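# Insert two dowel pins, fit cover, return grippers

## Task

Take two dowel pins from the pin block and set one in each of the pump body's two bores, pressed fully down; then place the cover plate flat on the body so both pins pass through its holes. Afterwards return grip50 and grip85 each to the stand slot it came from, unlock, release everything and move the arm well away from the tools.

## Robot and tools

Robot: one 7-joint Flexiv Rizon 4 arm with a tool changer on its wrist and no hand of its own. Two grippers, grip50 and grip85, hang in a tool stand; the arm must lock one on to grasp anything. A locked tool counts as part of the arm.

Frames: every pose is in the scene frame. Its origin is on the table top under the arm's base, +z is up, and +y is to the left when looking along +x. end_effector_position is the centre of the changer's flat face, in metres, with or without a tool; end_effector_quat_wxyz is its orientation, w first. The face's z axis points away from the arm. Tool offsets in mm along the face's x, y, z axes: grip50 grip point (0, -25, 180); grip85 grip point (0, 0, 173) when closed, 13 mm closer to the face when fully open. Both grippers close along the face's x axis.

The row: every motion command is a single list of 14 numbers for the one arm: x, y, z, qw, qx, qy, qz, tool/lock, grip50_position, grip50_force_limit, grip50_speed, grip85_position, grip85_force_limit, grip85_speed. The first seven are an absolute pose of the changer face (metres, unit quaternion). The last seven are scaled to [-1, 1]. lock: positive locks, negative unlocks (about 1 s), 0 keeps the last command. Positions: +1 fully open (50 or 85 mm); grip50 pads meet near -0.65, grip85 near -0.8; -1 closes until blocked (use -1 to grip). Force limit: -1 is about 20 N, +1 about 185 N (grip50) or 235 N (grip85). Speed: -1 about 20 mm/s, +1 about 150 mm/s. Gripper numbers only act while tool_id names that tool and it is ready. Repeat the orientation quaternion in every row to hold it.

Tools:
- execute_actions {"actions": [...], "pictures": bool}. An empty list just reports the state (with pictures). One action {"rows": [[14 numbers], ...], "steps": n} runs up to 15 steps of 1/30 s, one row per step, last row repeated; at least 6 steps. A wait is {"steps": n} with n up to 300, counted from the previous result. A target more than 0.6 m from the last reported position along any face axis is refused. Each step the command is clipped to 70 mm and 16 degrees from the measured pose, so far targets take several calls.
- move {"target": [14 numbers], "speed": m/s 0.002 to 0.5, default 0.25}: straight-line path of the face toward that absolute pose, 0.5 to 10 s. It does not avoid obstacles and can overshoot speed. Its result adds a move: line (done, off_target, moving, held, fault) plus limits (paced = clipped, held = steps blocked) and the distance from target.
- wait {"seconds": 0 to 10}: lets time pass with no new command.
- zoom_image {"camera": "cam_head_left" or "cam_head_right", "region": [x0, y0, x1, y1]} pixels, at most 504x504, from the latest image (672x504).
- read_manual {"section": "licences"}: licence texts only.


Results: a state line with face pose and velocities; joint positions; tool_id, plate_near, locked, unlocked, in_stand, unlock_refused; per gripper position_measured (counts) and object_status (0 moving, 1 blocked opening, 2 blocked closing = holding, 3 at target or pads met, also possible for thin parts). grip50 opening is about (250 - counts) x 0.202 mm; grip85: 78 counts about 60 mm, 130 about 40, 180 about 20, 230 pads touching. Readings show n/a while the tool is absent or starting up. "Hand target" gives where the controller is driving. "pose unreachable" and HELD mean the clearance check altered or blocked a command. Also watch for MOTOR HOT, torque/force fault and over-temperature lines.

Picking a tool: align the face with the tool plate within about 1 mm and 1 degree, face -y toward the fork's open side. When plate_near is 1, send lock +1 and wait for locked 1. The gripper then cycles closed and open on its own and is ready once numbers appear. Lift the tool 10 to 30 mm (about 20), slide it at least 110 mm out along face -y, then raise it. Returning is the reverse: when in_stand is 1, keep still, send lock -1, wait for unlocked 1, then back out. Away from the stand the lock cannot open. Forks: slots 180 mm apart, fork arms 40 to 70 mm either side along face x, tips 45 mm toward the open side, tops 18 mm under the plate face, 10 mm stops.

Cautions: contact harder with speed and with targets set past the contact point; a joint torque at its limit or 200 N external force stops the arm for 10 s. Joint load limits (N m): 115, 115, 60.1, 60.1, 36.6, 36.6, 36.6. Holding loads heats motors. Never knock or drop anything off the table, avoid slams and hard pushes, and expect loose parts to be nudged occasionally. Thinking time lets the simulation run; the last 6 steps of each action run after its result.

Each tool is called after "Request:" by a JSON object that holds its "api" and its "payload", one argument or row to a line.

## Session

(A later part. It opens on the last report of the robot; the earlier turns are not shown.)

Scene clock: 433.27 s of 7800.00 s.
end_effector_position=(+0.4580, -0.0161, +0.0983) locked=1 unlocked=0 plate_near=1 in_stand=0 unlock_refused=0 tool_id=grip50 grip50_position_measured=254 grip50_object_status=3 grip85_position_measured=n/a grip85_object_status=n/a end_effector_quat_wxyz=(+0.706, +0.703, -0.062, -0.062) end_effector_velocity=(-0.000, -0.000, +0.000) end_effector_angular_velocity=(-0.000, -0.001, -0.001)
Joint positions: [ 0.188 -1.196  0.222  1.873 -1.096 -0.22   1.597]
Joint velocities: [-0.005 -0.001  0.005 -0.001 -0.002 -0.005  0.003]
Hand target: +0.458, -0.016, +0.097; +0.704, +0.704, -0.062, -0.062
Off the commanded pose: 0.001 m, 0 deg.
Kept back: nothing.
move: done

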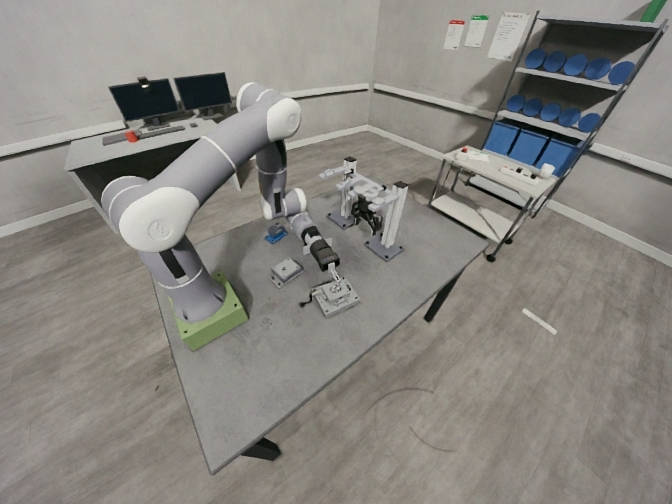

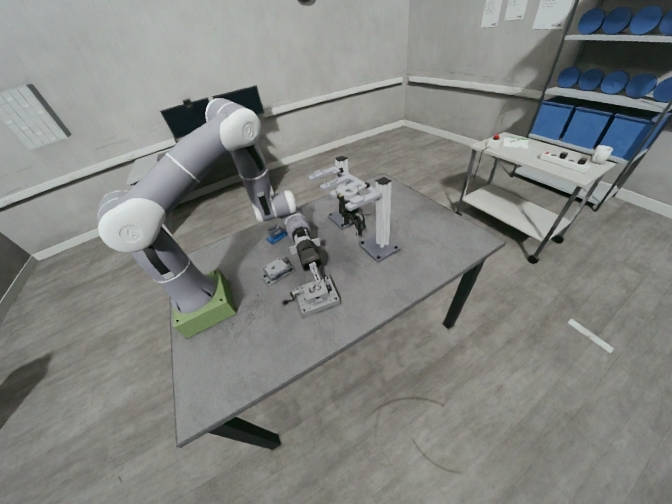

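Request:
{"api": "move", "payload": {
  "target": [0.4605,-0.0154,0.1005,0.7044,0.7044,-0.0616,-0.0616,0,-1,1,-1,0,0,0],
  "speed": 0.004
}}

Request:
{"api": "move", "payload": {
  "target": [0.4605,-0.0154,0.097,0.7044,0.7044,-0.0616,-0.0616,0,-1,1,-1,0,0,0],
  "speed": 0.003
}}

Request:
{"api": "move", "payload": {
  "target": [0.4618,-0.0152,0.1005,0.7044,0.7044,-0.0616,-0.0616,0,-1,1,-1,0,0,0],
  "speed": 0.004
}}

Request:
{"api": "move", "payload": {
  "target": [0.4618,-0.0152,0.097,0.7044,0.7044,-0.0616,-0.0616,0,-1,1,-1,0,0,0],
  "speed": 0.003
}}

Request:
{"api": "move", "payload": {
  "target": [0.456,-0.055,0.13,0.7044,0.7044,-0.0616,-0.0616,0,-1,1,-1,0,0,0],
  "speed": 0.02
}}

Request:
{"api": "zoom_image", "payload": {
  "camera": "cam_head_right",
  "region": [300,265,340,295]
}}

Request:
{"api": "zoom_image", "payload": {
  "camera": "cam_head_left",
  "region": [320,265,360,295]
}}

Scene clock: 435.13 s of 7800.00 s.
end_effector_position=(+0.4603, -0.0155, +0.1005) locked=1 unlocked=0 plate_near=1 in_stand=0 unlock_refused=0 tool_id=grip50 grip50_position_measured=254 grip50_object_status=3 grip85_position_measured=n/a grip85_object_status=n/a end_effector_quat_wxyz=(+0.705, +0.704, -0.062, -0.062) end_effector_velocity=(-0.000, -0.000, -0.000) end_effector_angular_velocity=(-0.000, +0.001, -0.000)
Joint positions: [ 0.186 -1.191  0.224  1.872 -1.098 -0.221  1.592]
Joint velocities: [-0. -0. -0.  0. -0. -0. -0.]
Hand target: +0.460, -0.015, +0.101; +0.704, +0.704, -0.062, -0.062
Off the commanded pose: 0.000 m, 0 deg.
Kept back: nothing.
move: done

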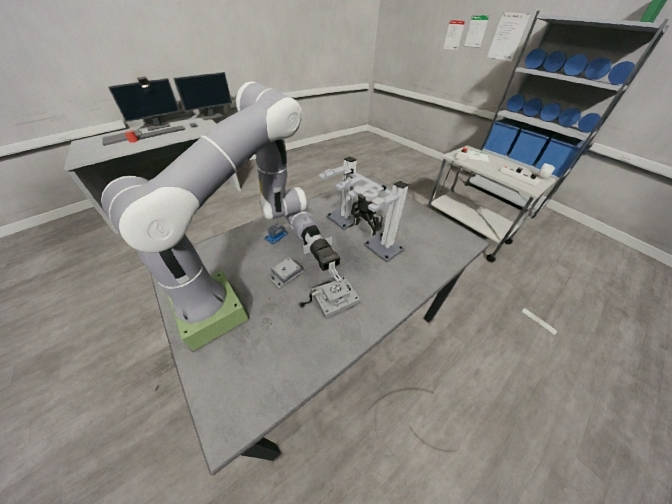

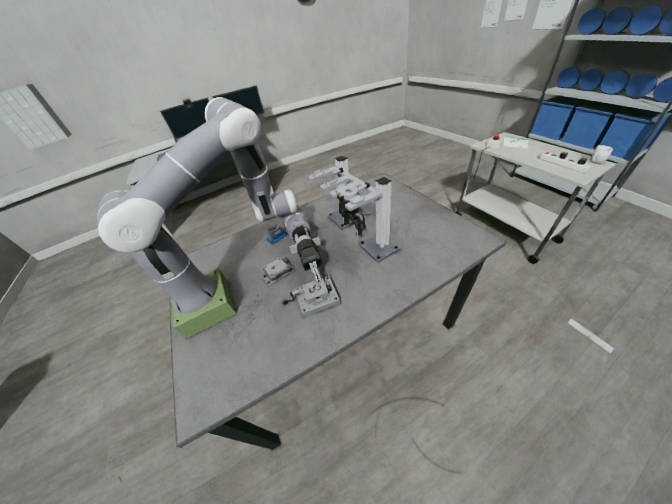

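Scene clock: 436.50 s of 7800.00 s.
end_effector_position=(+0.4604, -0.0159, +0.0983) locked=1 unlocked=0 plate_near=1 in_stand=0 unlock_refused=0 tool_id=grip50 grip50_position_measured=254 grip50_object_status=3 grip85_position_measured=n/a grip85_object_status=n/a end_effector_quat_wxyz=(+0.706, +0.703, -0.062, -0.062) end_effector_velocity=(+0.000, +0.000, +0.000) end_effector_angular_velocity=(-0.000, +0.000, +0.001)
Joint positions: [ 0.185 -1.198  0.225  1.866 -1.099 -0.225  1.594]
Joint velocities: [-0.005 -0.001  0.005 -0.001 -0.004 -0.005  0.001]
Hand target: +0.461, -0.015, +0.097; +0.704, +0.704, -0.062, -0.062
Off the commanded pose: 0.001 m, 0 deg.
Kept back: nothing.
move: done

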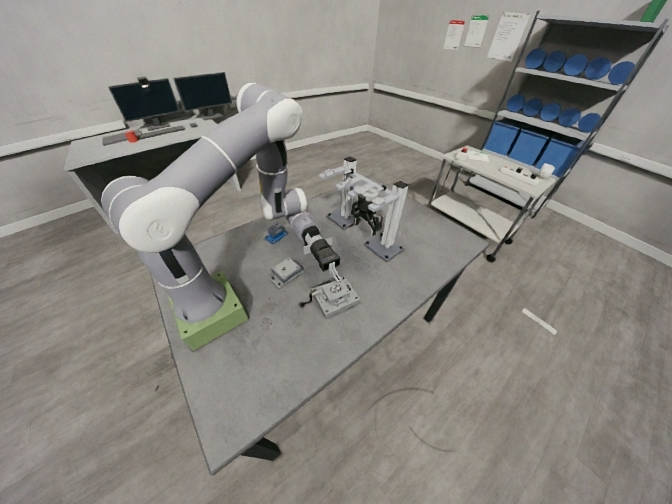

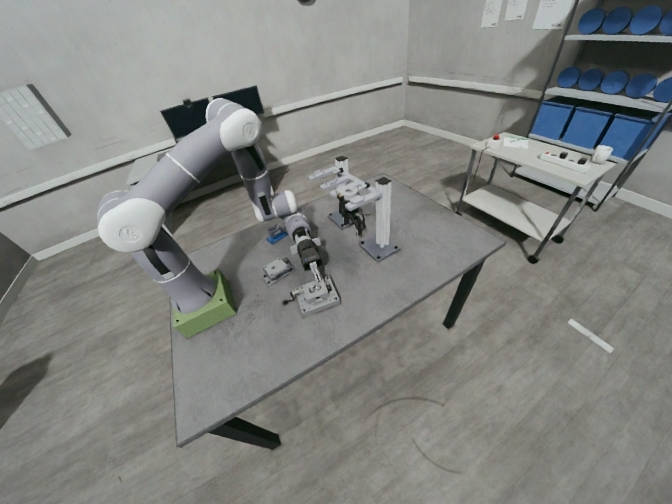

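Scene clock: 437.40 s of 7800.00 s.
end_effector_position=(+0.4617, -0.0152, +0.1005) locked=1 unlocked=0 plate_near=1 in_stand=0 unlock_refused=0 tool_id=grip50 grip50_position_measured=254 grip50_object_status=3 grip85_position_measured=n/a grip85_object_status=n/a end_effector_quat_wxyz=(+0.705, +0.704, -0.062, -0.062) end_effector_velocity=(-0.000, -0.000, -0.000) end_effector_angular_velocity=(+0.000, +0.001, -0.000)
Joint positions: [ 0.183 -1.193  0.227  1.868 -1.101 -0.224  1.59 ]
Joint velocities: [-0.    -0.     0.     0.     0.    -0.    -0.001]
Hand target: +0.462, -0.015, +0.101; +0.704, +0.704, -0.062, -0.062
Off the commanded pose: 0.000 m, 0 deg.
Kept back: nothing.
move: done

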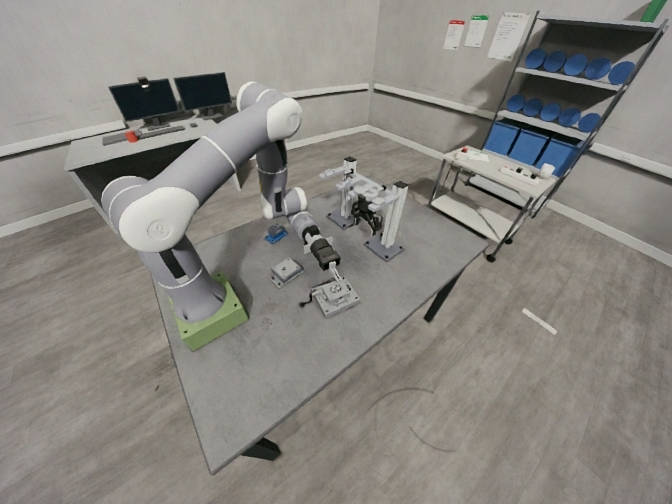

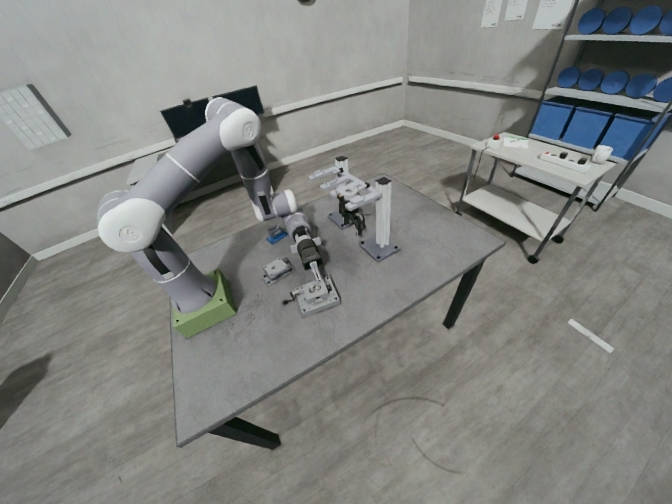

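Scene clock: 438.77 s of 7800.00 s.
end_effector_position=(+0.4618, -0.0156, +0.0983) locked=1 unlocked=0 plate_near=1 in_stand=0 unlock_refused=0 tool_id=grip50 grip50_position_measured=254 grip50_object_status=3 grip85_position_measured=n/a grip85_object_status=n/a end_effector_quat_wxyz=(+0.706, +0.703, -0.062, -0.062) end_effector_velocity=(-0.000, -0.000, +0.000) end_effector_angular_velocity=(-0.000, -0.001, -0.001)
Joint positions: [ 0.182 -1.2    0.228  1.862 -1.102 -0.228  1.592]
Joint velocities: [-0.005 -0.001  0.005 -0.001 -0.002 -0.005  0.003]
Hand target: +0.462, -0.015, +0.097; +0.704, +0.704, -0.062, -0.062
Off the commanded pose: 0.001 m, 0 deg.
Kept back: nothing.
move: done

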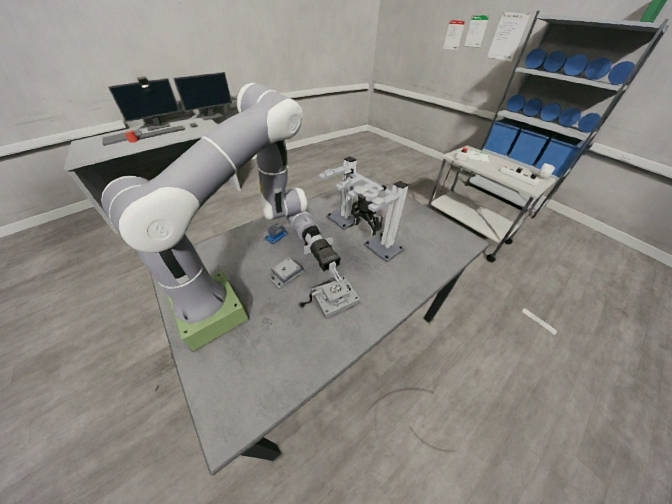

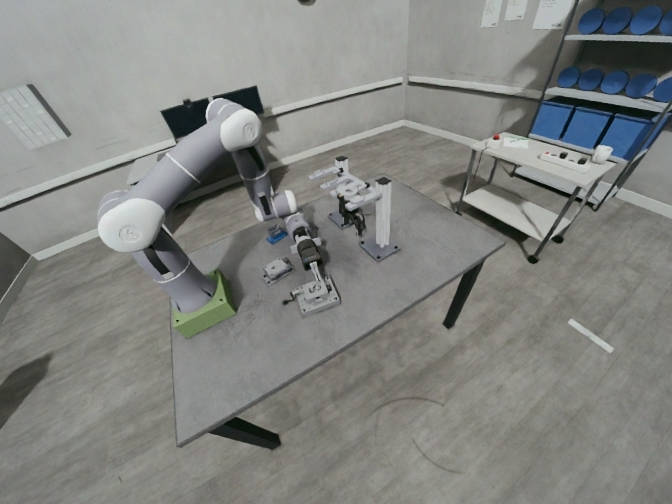

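Scene clock: 441.53 s of 7800.00 s.
end_effector_position=(+0.4559, -0.0551, +0.1300) locked=1 unlocked=0 plate_near=1 in_stand=0 unlock_refused=0 tool_id=grip50 grip50_position_measured=254 grip50_object_status=3 grip85_position_measured=n/a grip85_object_status=n/a end_effector_quat_wxyz=(+0.705, +0.704, -0.062, -0.061) end_effector_velocity=(-0.000, +0.000, -0.000) end_effector_angular_velocity=(+0.000, +0.000, +0.000)
Joint positions: [ 0.11  -1.105  0.211  1.971 -1.161 -0.199  1.582]
Joint velocities: [-0.    -0.     0.001  0.    -0.    -0.     0.   ]
Hand target: +0.456, -0.055, +0.130; +0.704, +0.704, -0.062, -0.061
Off the commanded pose: 0.000 m, 0 deg.
Kept back: nothing.
move: done

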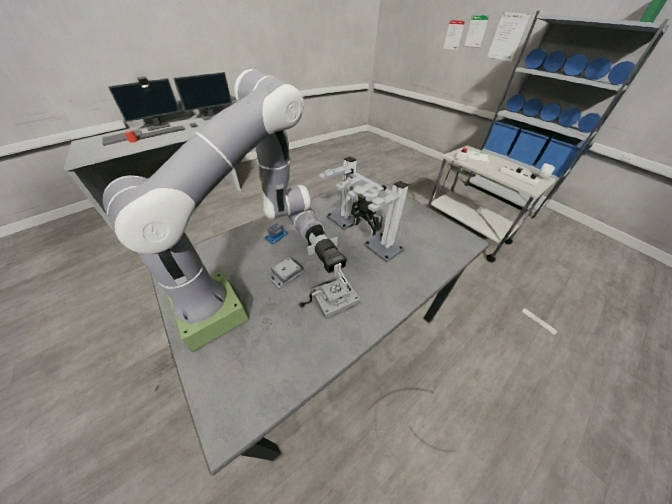

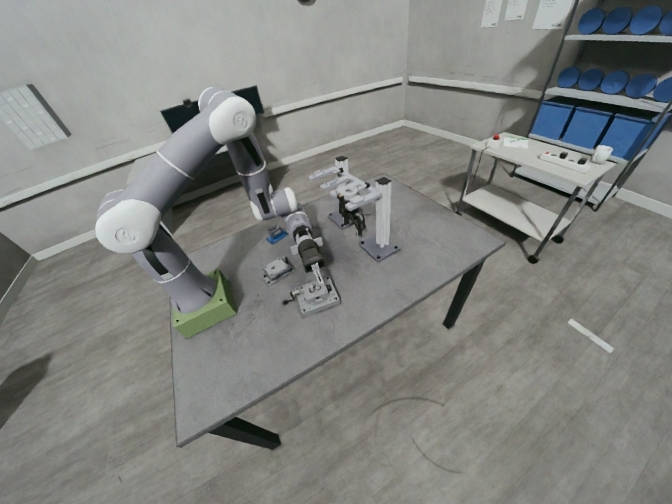

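Region (300, 265, 340, 295) of cam_head_right's 672x504 image, scaled by 12.600, with more detail than that image has; it fills the top 378 rows of this view, and the rest is white.

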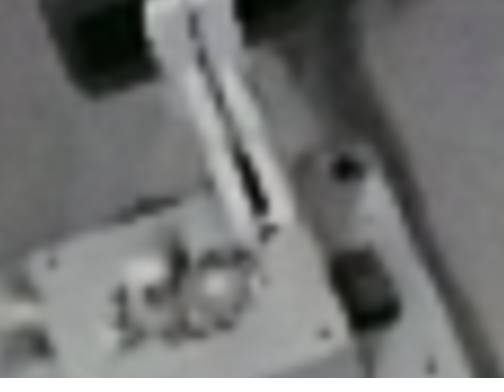

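Region (320, 265, 360, 295) of cam_head_left's 672x504 image, scaled by 12.600, with more detail than that image has; it fills the top 378 rows of this view, and the rest is white.

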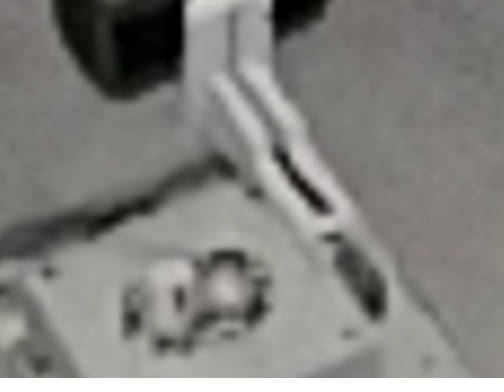

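Request:
{"api": "move", "payload": {
  "target": [0.40,-0.12,0.30,0.7044,0.7044,-0.0616,-0.0616,0,-1,1,-1,0,0,0],
  "speed": 0.1
}}

Request:
{"api": "zoom_image", "payload": {
  "camera": "cam_head_left",
  "region": [300,220,400,295]
}}

Request:
{"api": "zoom_image", "payload": {
  "camera": "cam_head_right",
  "region": [270,220,370,295]
}}

Scene clock: 444.17 s of 7800.00 s.
end_effector_position=(+0.3996, -0.1203, +0.3000) locked=1 unlocked=0 plate_near=1 in_stand=0 unlock_refused=0 tool_id=grip50 grip50_position_measured=254 grip50_object_status=3 grip85_position_measured=n/a grip85_object_status=n/a end_effector_quat_wxyz=(+0.705, +0.704, -0.062, -0.061) end_effector_velocity=(-0.000, +0.000, -0.001) end_effector_angular_velocity=(+0.000, +0.003, +0.000)
Joint positions: [-0.043 -0.615  0.252  2.35  -1.224 -0.199  1.446]
Joint velocities: [ 0.    -0.002  0.     0.    -0.    -0.    -0.001]
Hand target: +0.400, -0.120, +0.300; +0.705, +0.704, -0.061, -0.061
Off the commanded pose: 0.000 m, 0 deg.
Kept back: nothing.
move: done

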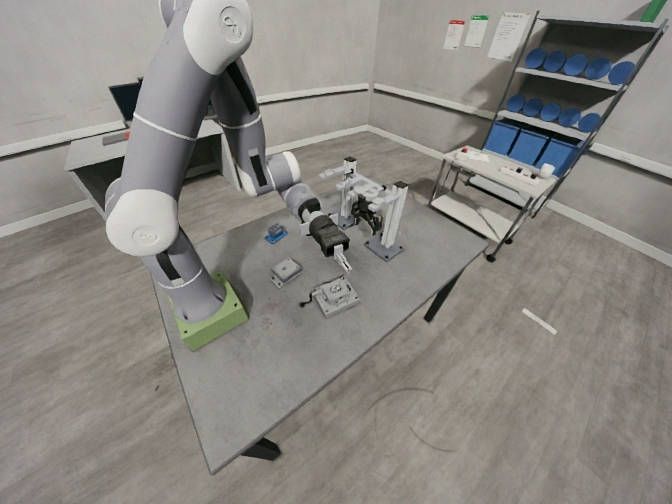

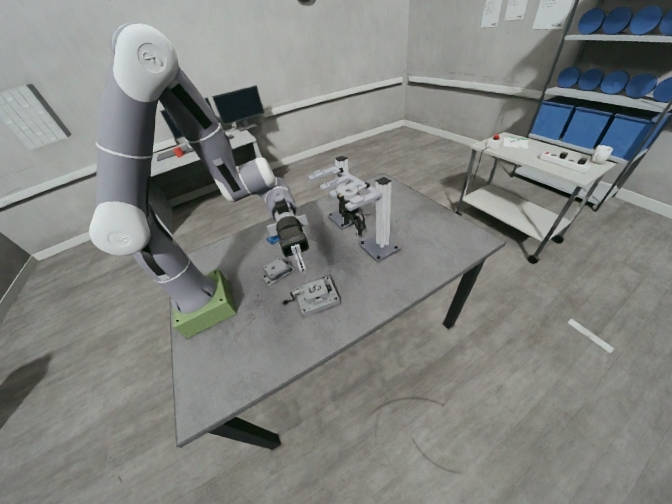

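Region (300, 220, 400, 295) of cam_head_left's 672x504 image, scaled by 5.040, with more detail than that image has; it fills the top 378 rows of this view, and the rest is white.

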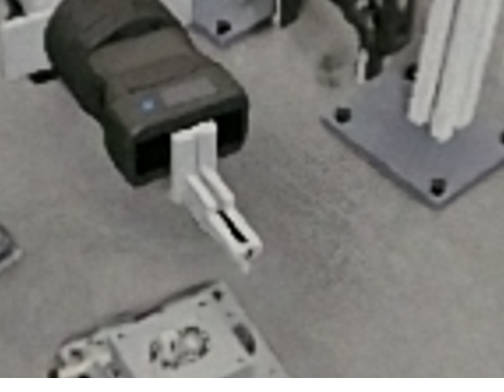

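Region (270, 220, 370, 295) of cam_head_right's 672x504 image, scaled by 5.040, with more detail than that image has; it fills the top 378 rows of this view, and the rest is white.

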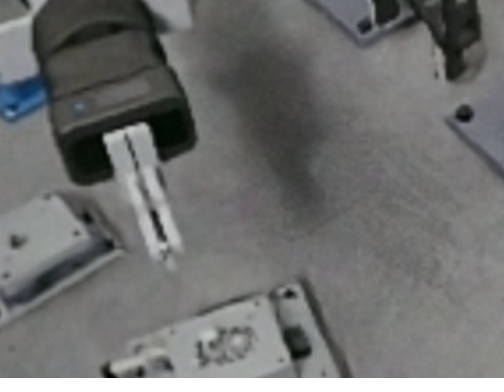

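Request:
{"api": "move", "payload": {
  "target": [0.4628,-0.0162,0.11,0.7044,0.7044,-0.0616,-0.0616,0,-1,1,-1,0,0,0],
  "speed": 0.1
}}

Request:
{"api": "move", "payload": {
  "target": [0.4628,-0.0162,0.097,0.7044,0.7044,-0.0616,-0.0616,0,-1,1,-1,0,0,0],
  "speed": 0.004
}}

Request:
{"api": "move", "payload": {
  "target": [0.4626,-0.0174,0.1005,0.7044,0.7044,-0.0616,-0.0616,0,-1,1,-1,0,0,0],
  "speed": 0.004
}}

Request:
{"api": "move", "payload": {
  "target": [0.4626,-0.0174,0.097,0.7044,0.7044,-0.0616,-0.0616,0,-1,1,-1,0,0,0],
  "speed": 0.003
}}

Request:
{"api": "move", "payload": {
  "target": [0.4632,-0.0138,0.1005,0.7044,0.7044,-0.0616,-0.0616,0,-1,1,-1,0,0,0],
  "speed": 0.004
}}

Request:
{"api": "move", "payload": {
  "target": [0.4632,-0.0138,0.097,0.7044,0.7044,-0.0616,-0.0616,0,-1,1,-1,0,0,0],
  "speed": 0.003
}}

Request:
{"api": "move", "payload": {
  "target": [0.4643,-0.015,0.1005,0.7044,0.7044,-0.0616,-0.0616,0,-1,1,-1,0,0,0],
  "speed": 0.004
}}

Request:
{"api": "move", "payload": {
  "target": [0.4643,-0.015,0.097,0.7044,0.7044,-0.0616,-0.0616,0,-1,1,-1,0,0,0],
  "speed": 0.003
}}

Scene clock: 447.40 s of 7800.00 s.
end_effector_position=(+0.4631, -0.0159, +0.1100) locked=1 unlocked=0 plate_near=1 in_stand=0 unlock_refused=0 tool_id=grip50 grip50_position_measured=254 grip50_object_status=3 grip85_position_measured=n/a grip85_object_status=n/a end_effector_quat_wxyz=(+0.704, +0.705, -0.062, -0.062) end_effector_velocity=(+0.000, +0.000, +0.001) end_effector_angular_velocity=(+0.000, -0.001, +0.000)
Joint positions: [ 0.179 -1.17   0.23   1.88  -1.1   -0.228  1.581]
Joint velocities: [ 0.     0.001  0.     0.     0.    -0.     0.   ]
Hand target: +0.463, -0.016, +0.110; +0.704, +0.705, -0.062, -0.062
Off the commanded pose: 0.000 m, 0 deg.
Kept back: nothing.
move: done

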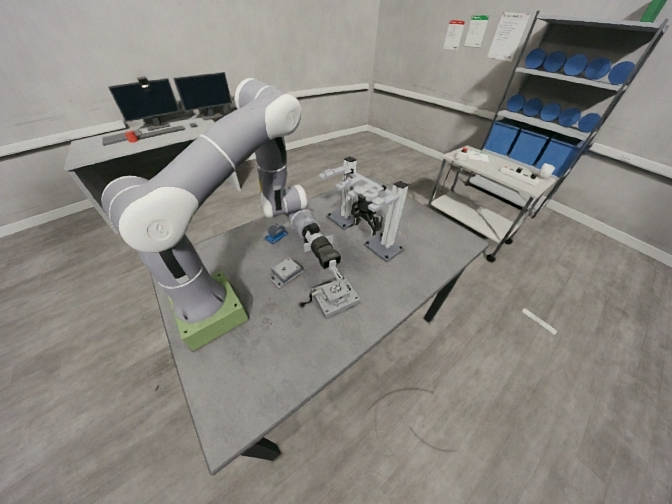

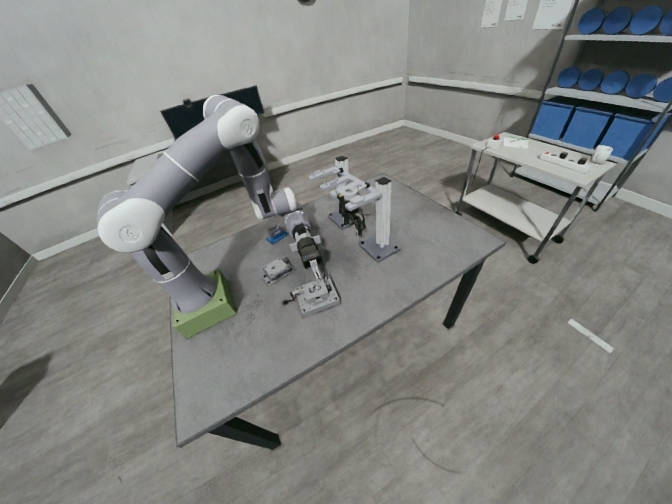

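Scene clock: 450.87 s of 7800.00 s.
end_effector_position=(+0.4628, -0.0166, +0.0983) locked=1 unlocked=0 plate_near=1 in_stand=0 unlock_refused=0 tool_id=grip50 grip50_position_measured=254 grip50_object_status=3 grip85_position_measured=n/a grip85_object_status=n/a end_effector_quat_wxyz=(+0.706, +0.703, -0.062, -0.062) end_effector_velocity=(-0.000, -0.000, -0.000) end_effector_angular_velocity=(+0.000, +0.001, +0.000)
Joint positions: [ 0.181 -1.2    0.226  1.861 -1.104 -0.228  1.59 ]
Joint velocities: [-0.005 -0.002  0.006 -0.001 -0.004 -0.005  0.001]
Hand target: +0.463, -0.016, +0.097; +0.704, +0.704, -0.062, -0.062
Off the commanded pose: 0.001 m, 0 deg.
Kept back: nothing.
move: done

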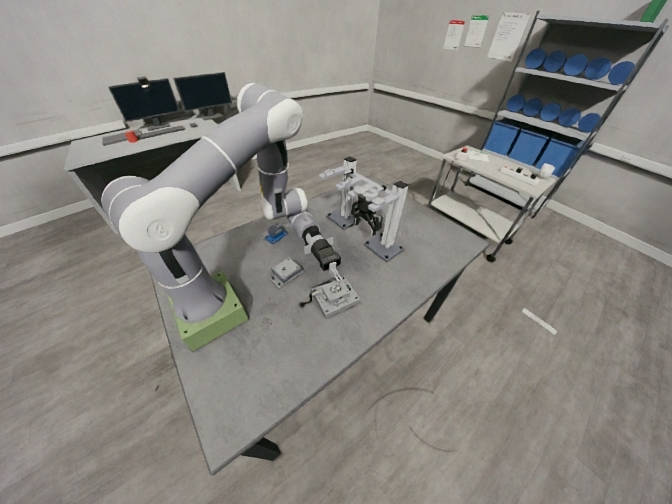

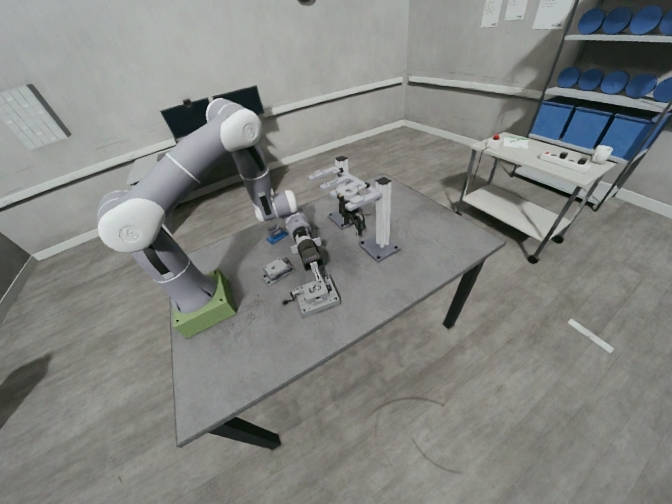

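Scene clock: 451.67 s of 7800.00 s.
end_effector_position=(+0.4625, -0.0175, +0.1005) locked=1 unlocked=0 plate_near=1 in_stand=0 unlock_refused=0 tool_id=grip50 grip50_position_measured=254 grip50_object_status=3 grip85_position_measured=n/a grip85_object_status=n/a end_effector_quat_wxyz=(+0.705, +0.704, -0.062, -0.062) end_effector_velocity=(+0.000, +0.000, +0.000) end_effector_angular_velocity=(+0.001, -0.002, +0.001)
Joint positions: [ 0.177 -1.193  0.228  1.868 -1.107 -0.225  1.59 ]
Joint velocities: [-0.     0.     0.001  0.    -0.001  0.     0.001]
Hand target: +0.463, -0.017, +0.101; +0.704, +0.704, -0.062, -0.062
Off the commanded pose: 0.000 m, 0 deg.
Kept back: nothing.
move: done

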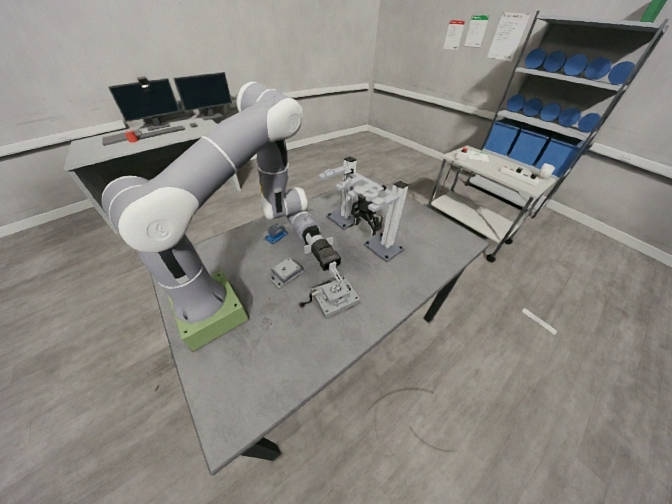

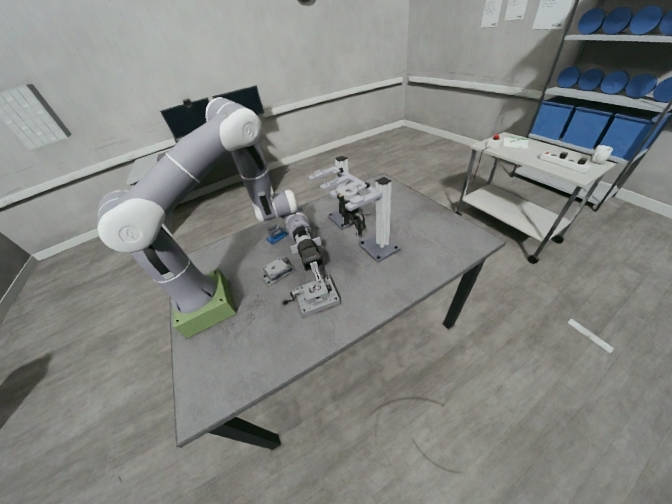

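Scene clock: 453.03 s of 7800.00 s.
end_effector_position=(+0.4626, -0.0178, +0.0983) locked=1 unlocked=0 plate_near=1 in_stand=0 unlock_refused=0 tool_id=grip50 grip50_position_measured=254 grip50_object_status=3 grip85_position_measured=n/a grip85_object_status=n/a end_effector_quat_wxyz=(+0.706, +0.703, -0.062, -0.062) end_effector_velocity=(-0.000, -0.000, -0.000) end_effector_angular_velocity=(-0.000, -0.001, -0.001)
Joint positions: [ 0.175 -1.2    0.229  1.862 -1.108 -0.229  1.592]
Joint velocities: [-0.005 -0.002  0.005 -0.001 -0.003 -0.005  0.002]
Hand target: +0.463, -0.017, +0.097; +0.704, +0.704, -0.062, -0.062
Off the commanded pose: 0.001 m, 0 deg.
Kept back: nothing.
move: done

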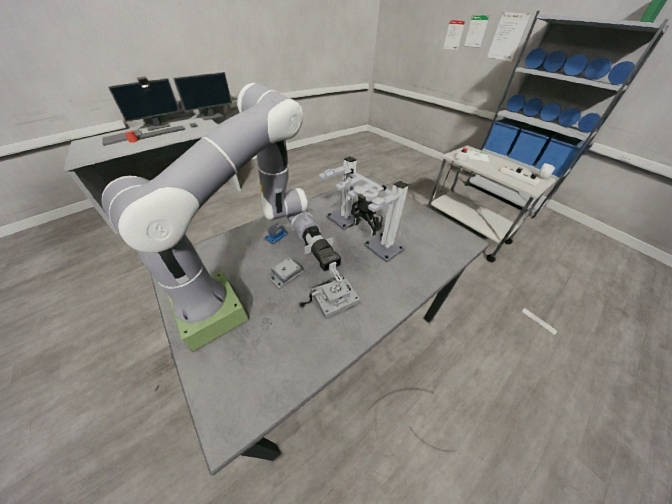

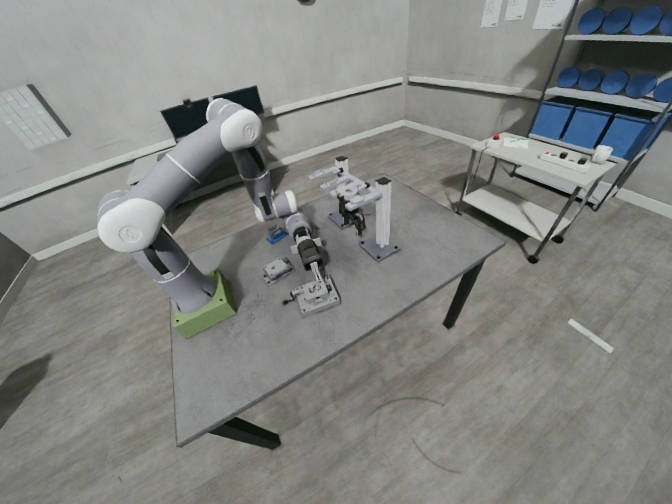

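Scene clock: 454.40 s of 7800.00 s.
end_effector_position=(+0.4632, -0.0138, +0.1004) locked=1 unlocked=0 plate_near=1 in_stand=0 unlock_refused=0 tool_id=grip50 grip50_position_measured=254 grip50_object_status=3 grip85_position_measured=n/a grip85_object_status=n/a end_effector_quat_wxyz=(+0.704, +0.704, -0.062, -0.061) end_effector_velocity=(-0.000, +0.000, -0.000) end_effector_angular_velocity=(+0.000, -0.001, +0.000)
Joint positions: [ 0.178 -1.196  0.235  1.861 -1.105 -0.232  1.59 ]
Joint velocities: [ 0.    -0.     0.001  0.     0.    -0.     0.001]
Hand target: +0.463, -0.014, +0.101; +0.704, +0.704, -0.062, -0.062
Off the commanded pose: 0.000 m, 0 deg.
Kept back: nothing.
move: done

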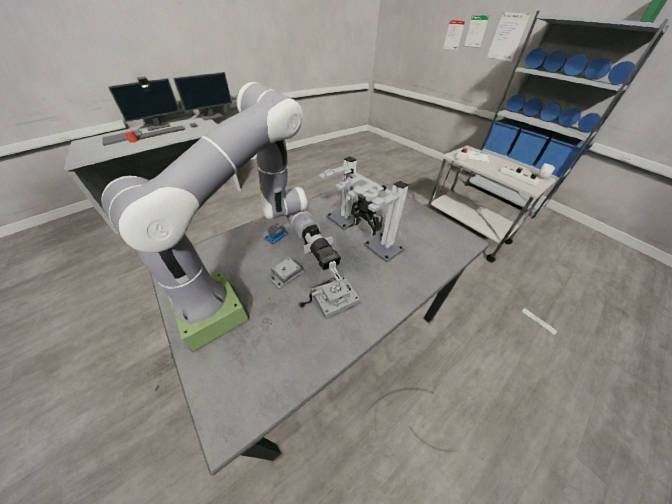

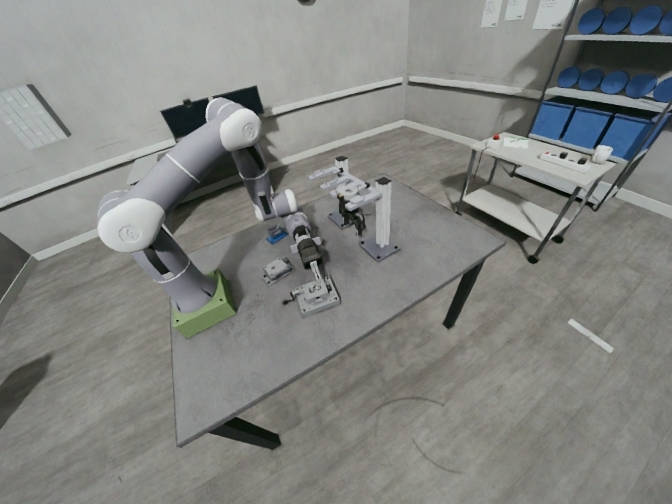

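Scene clock: 455.73 s of 7800.00 s.
end_effector_position=(+0.4632, -0.0143, +0.0983) locked=1 unlocked=0 plate_near=1 in_stand=0 unlock_refused=0 tool_id=grip50 grip50_position_measured=254 grip50_object_status=3 grip85_position_measured=n/a grip85_object_status=n/a end_effector_quat_wxyz=(+0.706, +0.703, -0.062, -0.062) end_effector_velocity=(+0.000, +0.000, +0.000) end_effector_angular_velocity=(+0.000, +0.000, -0.000)
Joint positions: [ 0.177 -1.203  0.236  1.855 -1.106 -0.237  1.592]
Joint velocities: [-0.005 -0.001  0.006 -0.001 -0.003 -0.005  0.001]
Hand target: +0.463, -0.014, +0.097; +0.704, +0.704, -0.062, -0.062
Off the commanded pose: 0.001 m, 0 deg.
Kept back: nothing.
move: done

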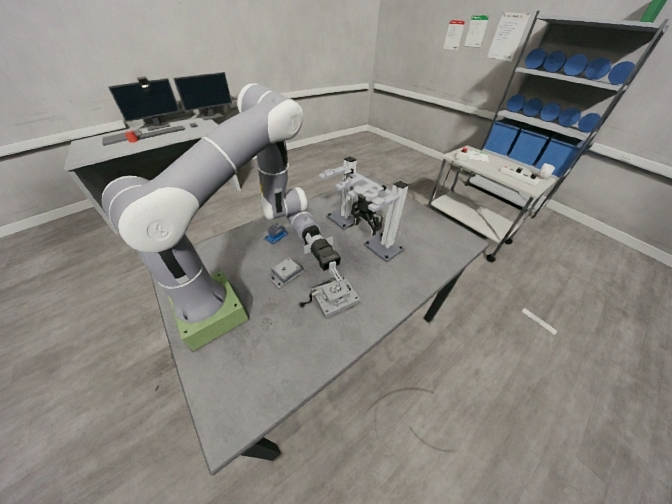

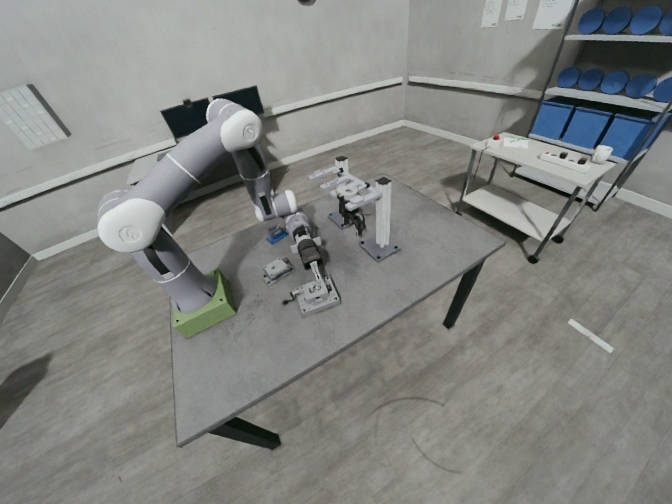

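Scene clock: 456.60 s of 7800.00 s.
end_effector_position=(+0.4642, -0.0151, +0.1005) locked=1 unlocked=0 plate_near=1 in_stand=0 unlock_refused=0 tool_id=grip50 grip50_position_measured=254 grip50_object_status=3 grip85_position_measured=n/a grip85_object_status=n/a end_effector_quat_wxyz=(+0.705, +0.704, -0.062, -0.062) end_effector_velocity=(-0.000, -0.000, -0.000) end_effector_angular_velocity=(+0.000, +0.001, -0.001)
Joint positions: [ 0.173 -1.197  0.237  1.859 -1.109 -0.235  1.589]
Joint velocities: [-0.    -0.     0.     0.     0.001  0.    -0.   ]
Hand target: +0.464, -0.015, +0.101; +0.704, +0.704, -0.062, -0.062
Off the commanded pose: 0.000 m, 0 deg.
Kept back: nothing.
move: done

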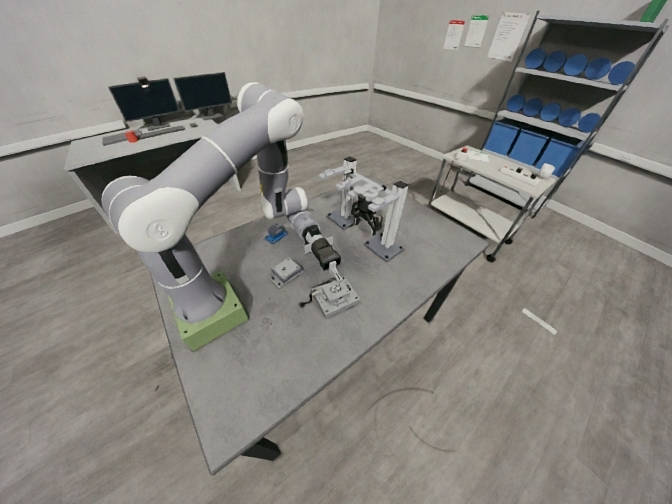

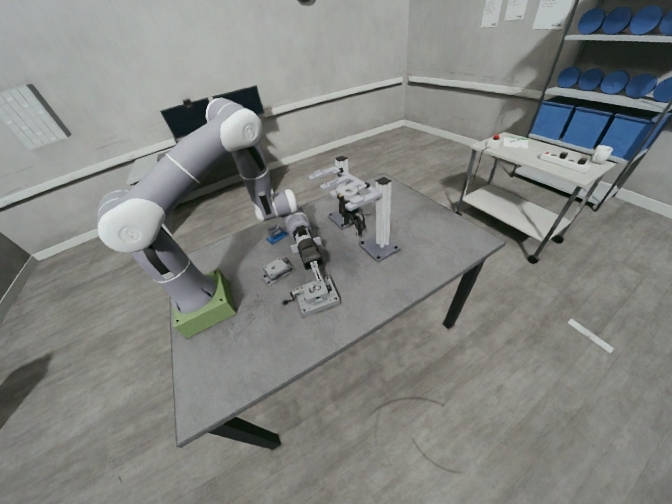

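Scene clock: 457.97 s of 7800.00 s.
end_effector_position=(+0.4643, -0.0154, +0.0983) locked=1 unlocked=0 plate_near=1 in_stand=0 unlock_refused=0 tool_id=grip50 grip50_position_measured=254 grip50_object_status=3 grip85_position_measured=n/a grip85_object_status=n/a end_effector_quat_wxyz=(+0.706, +0.703, -0.062, -0.062) end_effector_velocity=(-0.000, +0.000, +0.000) end_effector_angular_velocity=(+0.000, -0.001, -0.000)
Joint positions: [ 0.172 -1.204  0.238  1.854 -1.111 -0.24   1.591]
Joint velocities: [-0.005 -0.001  0.006 -0.001 -0.003 -0.005  0.002]
Hand target: +0.464, -0.015, +0.097; +0.704, +0.704, -0.062, -0.062
Off the commanded pose: 0.001 m, 0 deg.
Kept back: nothing.
move: done

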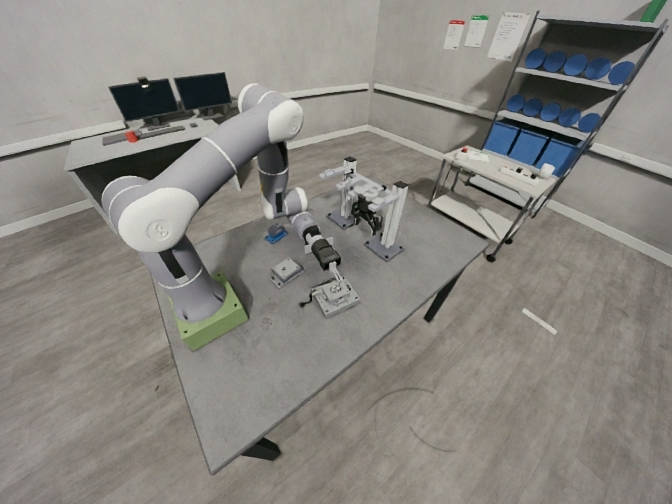

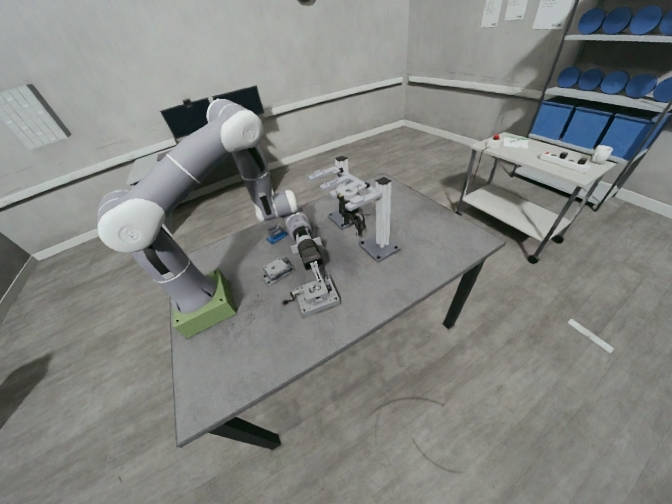

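Request:
{"api": "move", "payload": {
  "target": [0.4655,-0.013,0.0992,0.7044,0.7044,-0.0616,-0.0616,0,-1,1,-1,0,0,0],
  "speed": 0.003
}}

Request:
{"api": "move", "payload": {
  "target": [0.4655,-0.013,0.0992,0.7044,0.7044,-0.0616,-0.0616,0,-0.64,1,-1,0,0,0],
  "speed": 0.003
}}

Request:
{"api": "move", "payload": {
  "target": [0.4605,-0.013,0.0992,0.7044,0.7044,-0.0616,-0.0616,0,-0.64,1,-1,0,0,0],
  "speed": 0.002
}}

Request:
{"api": "zoom_image", "payload": {
  "camera": "cam_head_right",
  "region": [300,265,340,295]
}}

Scene clock: 459.63 s of 7800.00 s.
end_effector_position=(+0.4654, -0.0133, +0.0993) locked=1 unlocked=0 plate_near=1 in_stand=0 unlock_refused=0 tool_id=grip50 grip50_position_measured=254 grip50_object_status=3 grip85_position_measured=n/a grip85_object_status=n/a end_effector_quat_wxyz=(+0.705, +0.704, -0.062, -0.062) end_effector_velocity=(+0.000, +0.000, +0.000) end_effector_angular_velocity=(-0.000, -0.000, +0.001)
Joint positions: [ 0.172 -1.203  0.242  1.851 -1.11  -0.242  1.589]
Joint velocities: [-0.     0.     0.     0.    -0.001 -0.     0.   ]
Hand target: +0.466, -0.013, +0.099; +0.704, +0.704, -0.062, -0.062
Off the commanded pose: 0.000 m, 0 deg.
Kept back: nothing.
move: done

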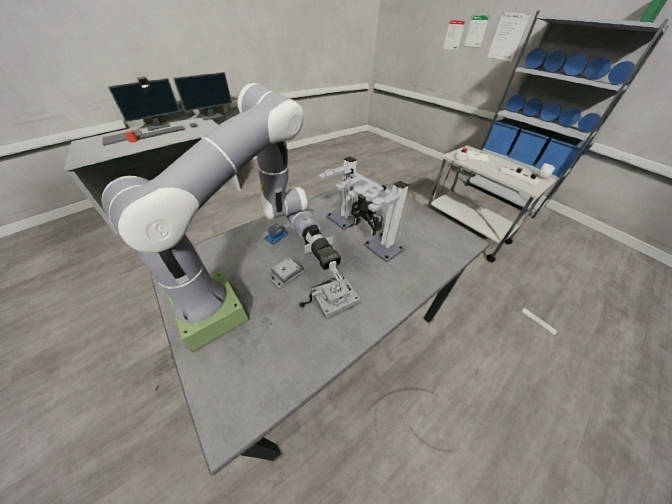

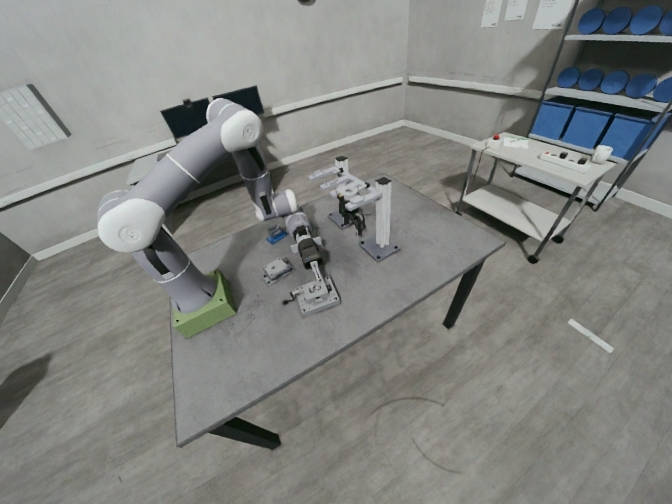

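Scene clock: 460.33 s of 7800.00 s.
end_effector_position=(+0.4654, -0.0133, +0.0993) locked=1 unlocked=0 plate_near=1 in_stand=0 unlock_refused=0 tool_id=grip50 grip50_position_measured=247 grip50_object_status=3 grip85_position_measured=n/a grip85_object_status=n/a end_effector_quat_wxyz=(+0.705, +0.704, -0.062, -0.062) end_effector_velocity=(-0.000, -0.000, -0.000) end_effector_angular_velocity=(-0.001, -0.001, -0.000)
Joint positions: [ 0.172 -1.203  0.243  1.851 -1.11  -0.242  1.589]
Joint velocities: [-0.    -0.    -0.     0.    -0.    -0.     0.001]
Hand target: +0.466, -0.013, +0.099; +0.704, +0.704, -0.062, -0.062
Off the commanded pose: 0.000 m, 0 deg.
Kept back: nothing.
move: done

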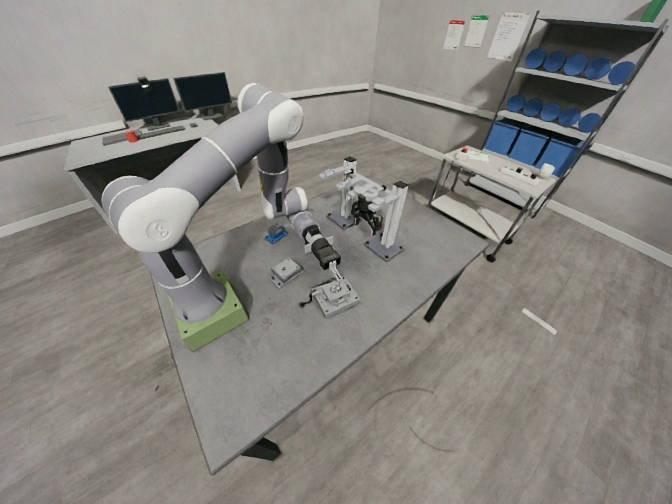

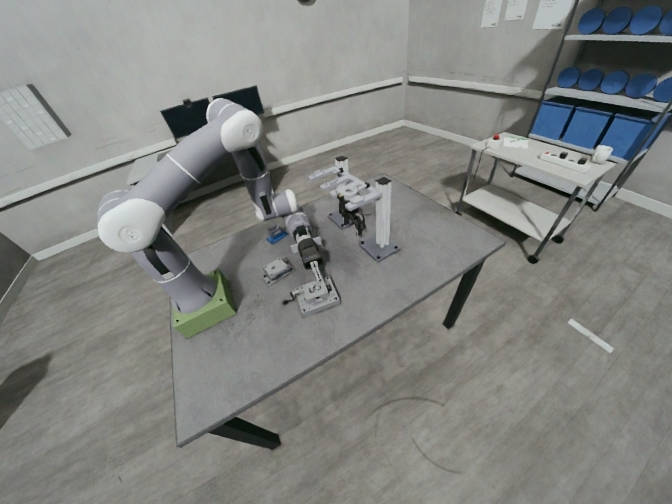

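Scene clock: 463.00 s of 7800.00 s.
end_effector_position=(+0.4608, -0.0130, +0.0993) locked=1 unlocked=0 plate_near=1 in_stand=0 unlock_refused=0 tool_id=grip50 grip50_position_measured=247 grip50_object_status=3 grip85_position_measured=n/a grip85_object_status=n/a end_effector_quat_wxyz=(+0.705, +0.704, -0.061, -0.061) end_effector_velocity=(-0.000, -0.000, +0.000) end_effector_angular_velocity=(+0.000, +0.001, -0.001)
Joint positions: [ 0.168 -1.201  0.249  1.862 -1.11  -0.243  1.599]
Joint velocities: [-0.001 -0.     0.001 -0.    -0.    -0.001 -0.   ]
Hand target: +0.461, -0.013, +0.099; +0.704, +0.704, -0.062, -0.062
Off the commanded pose: 0.000 m, 0 deg.
Kept back: nothing.
move: done

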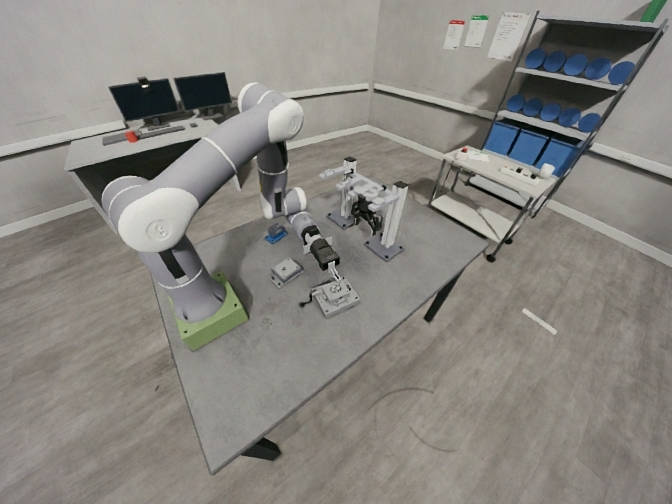

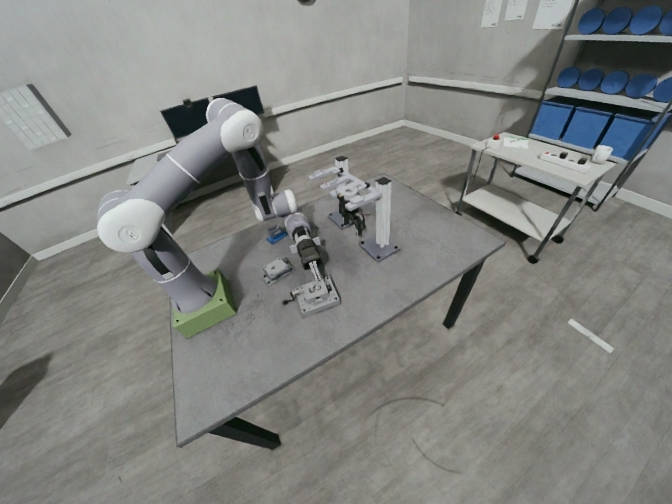

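Region (300, 265, 340, 295) of cam_head_right's 672x504 image, scaled by 12.600, with more detail than that image has; it fills the top 378 rows of this view, and the rest is white.

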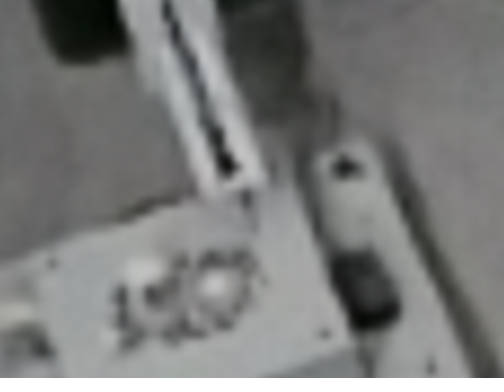

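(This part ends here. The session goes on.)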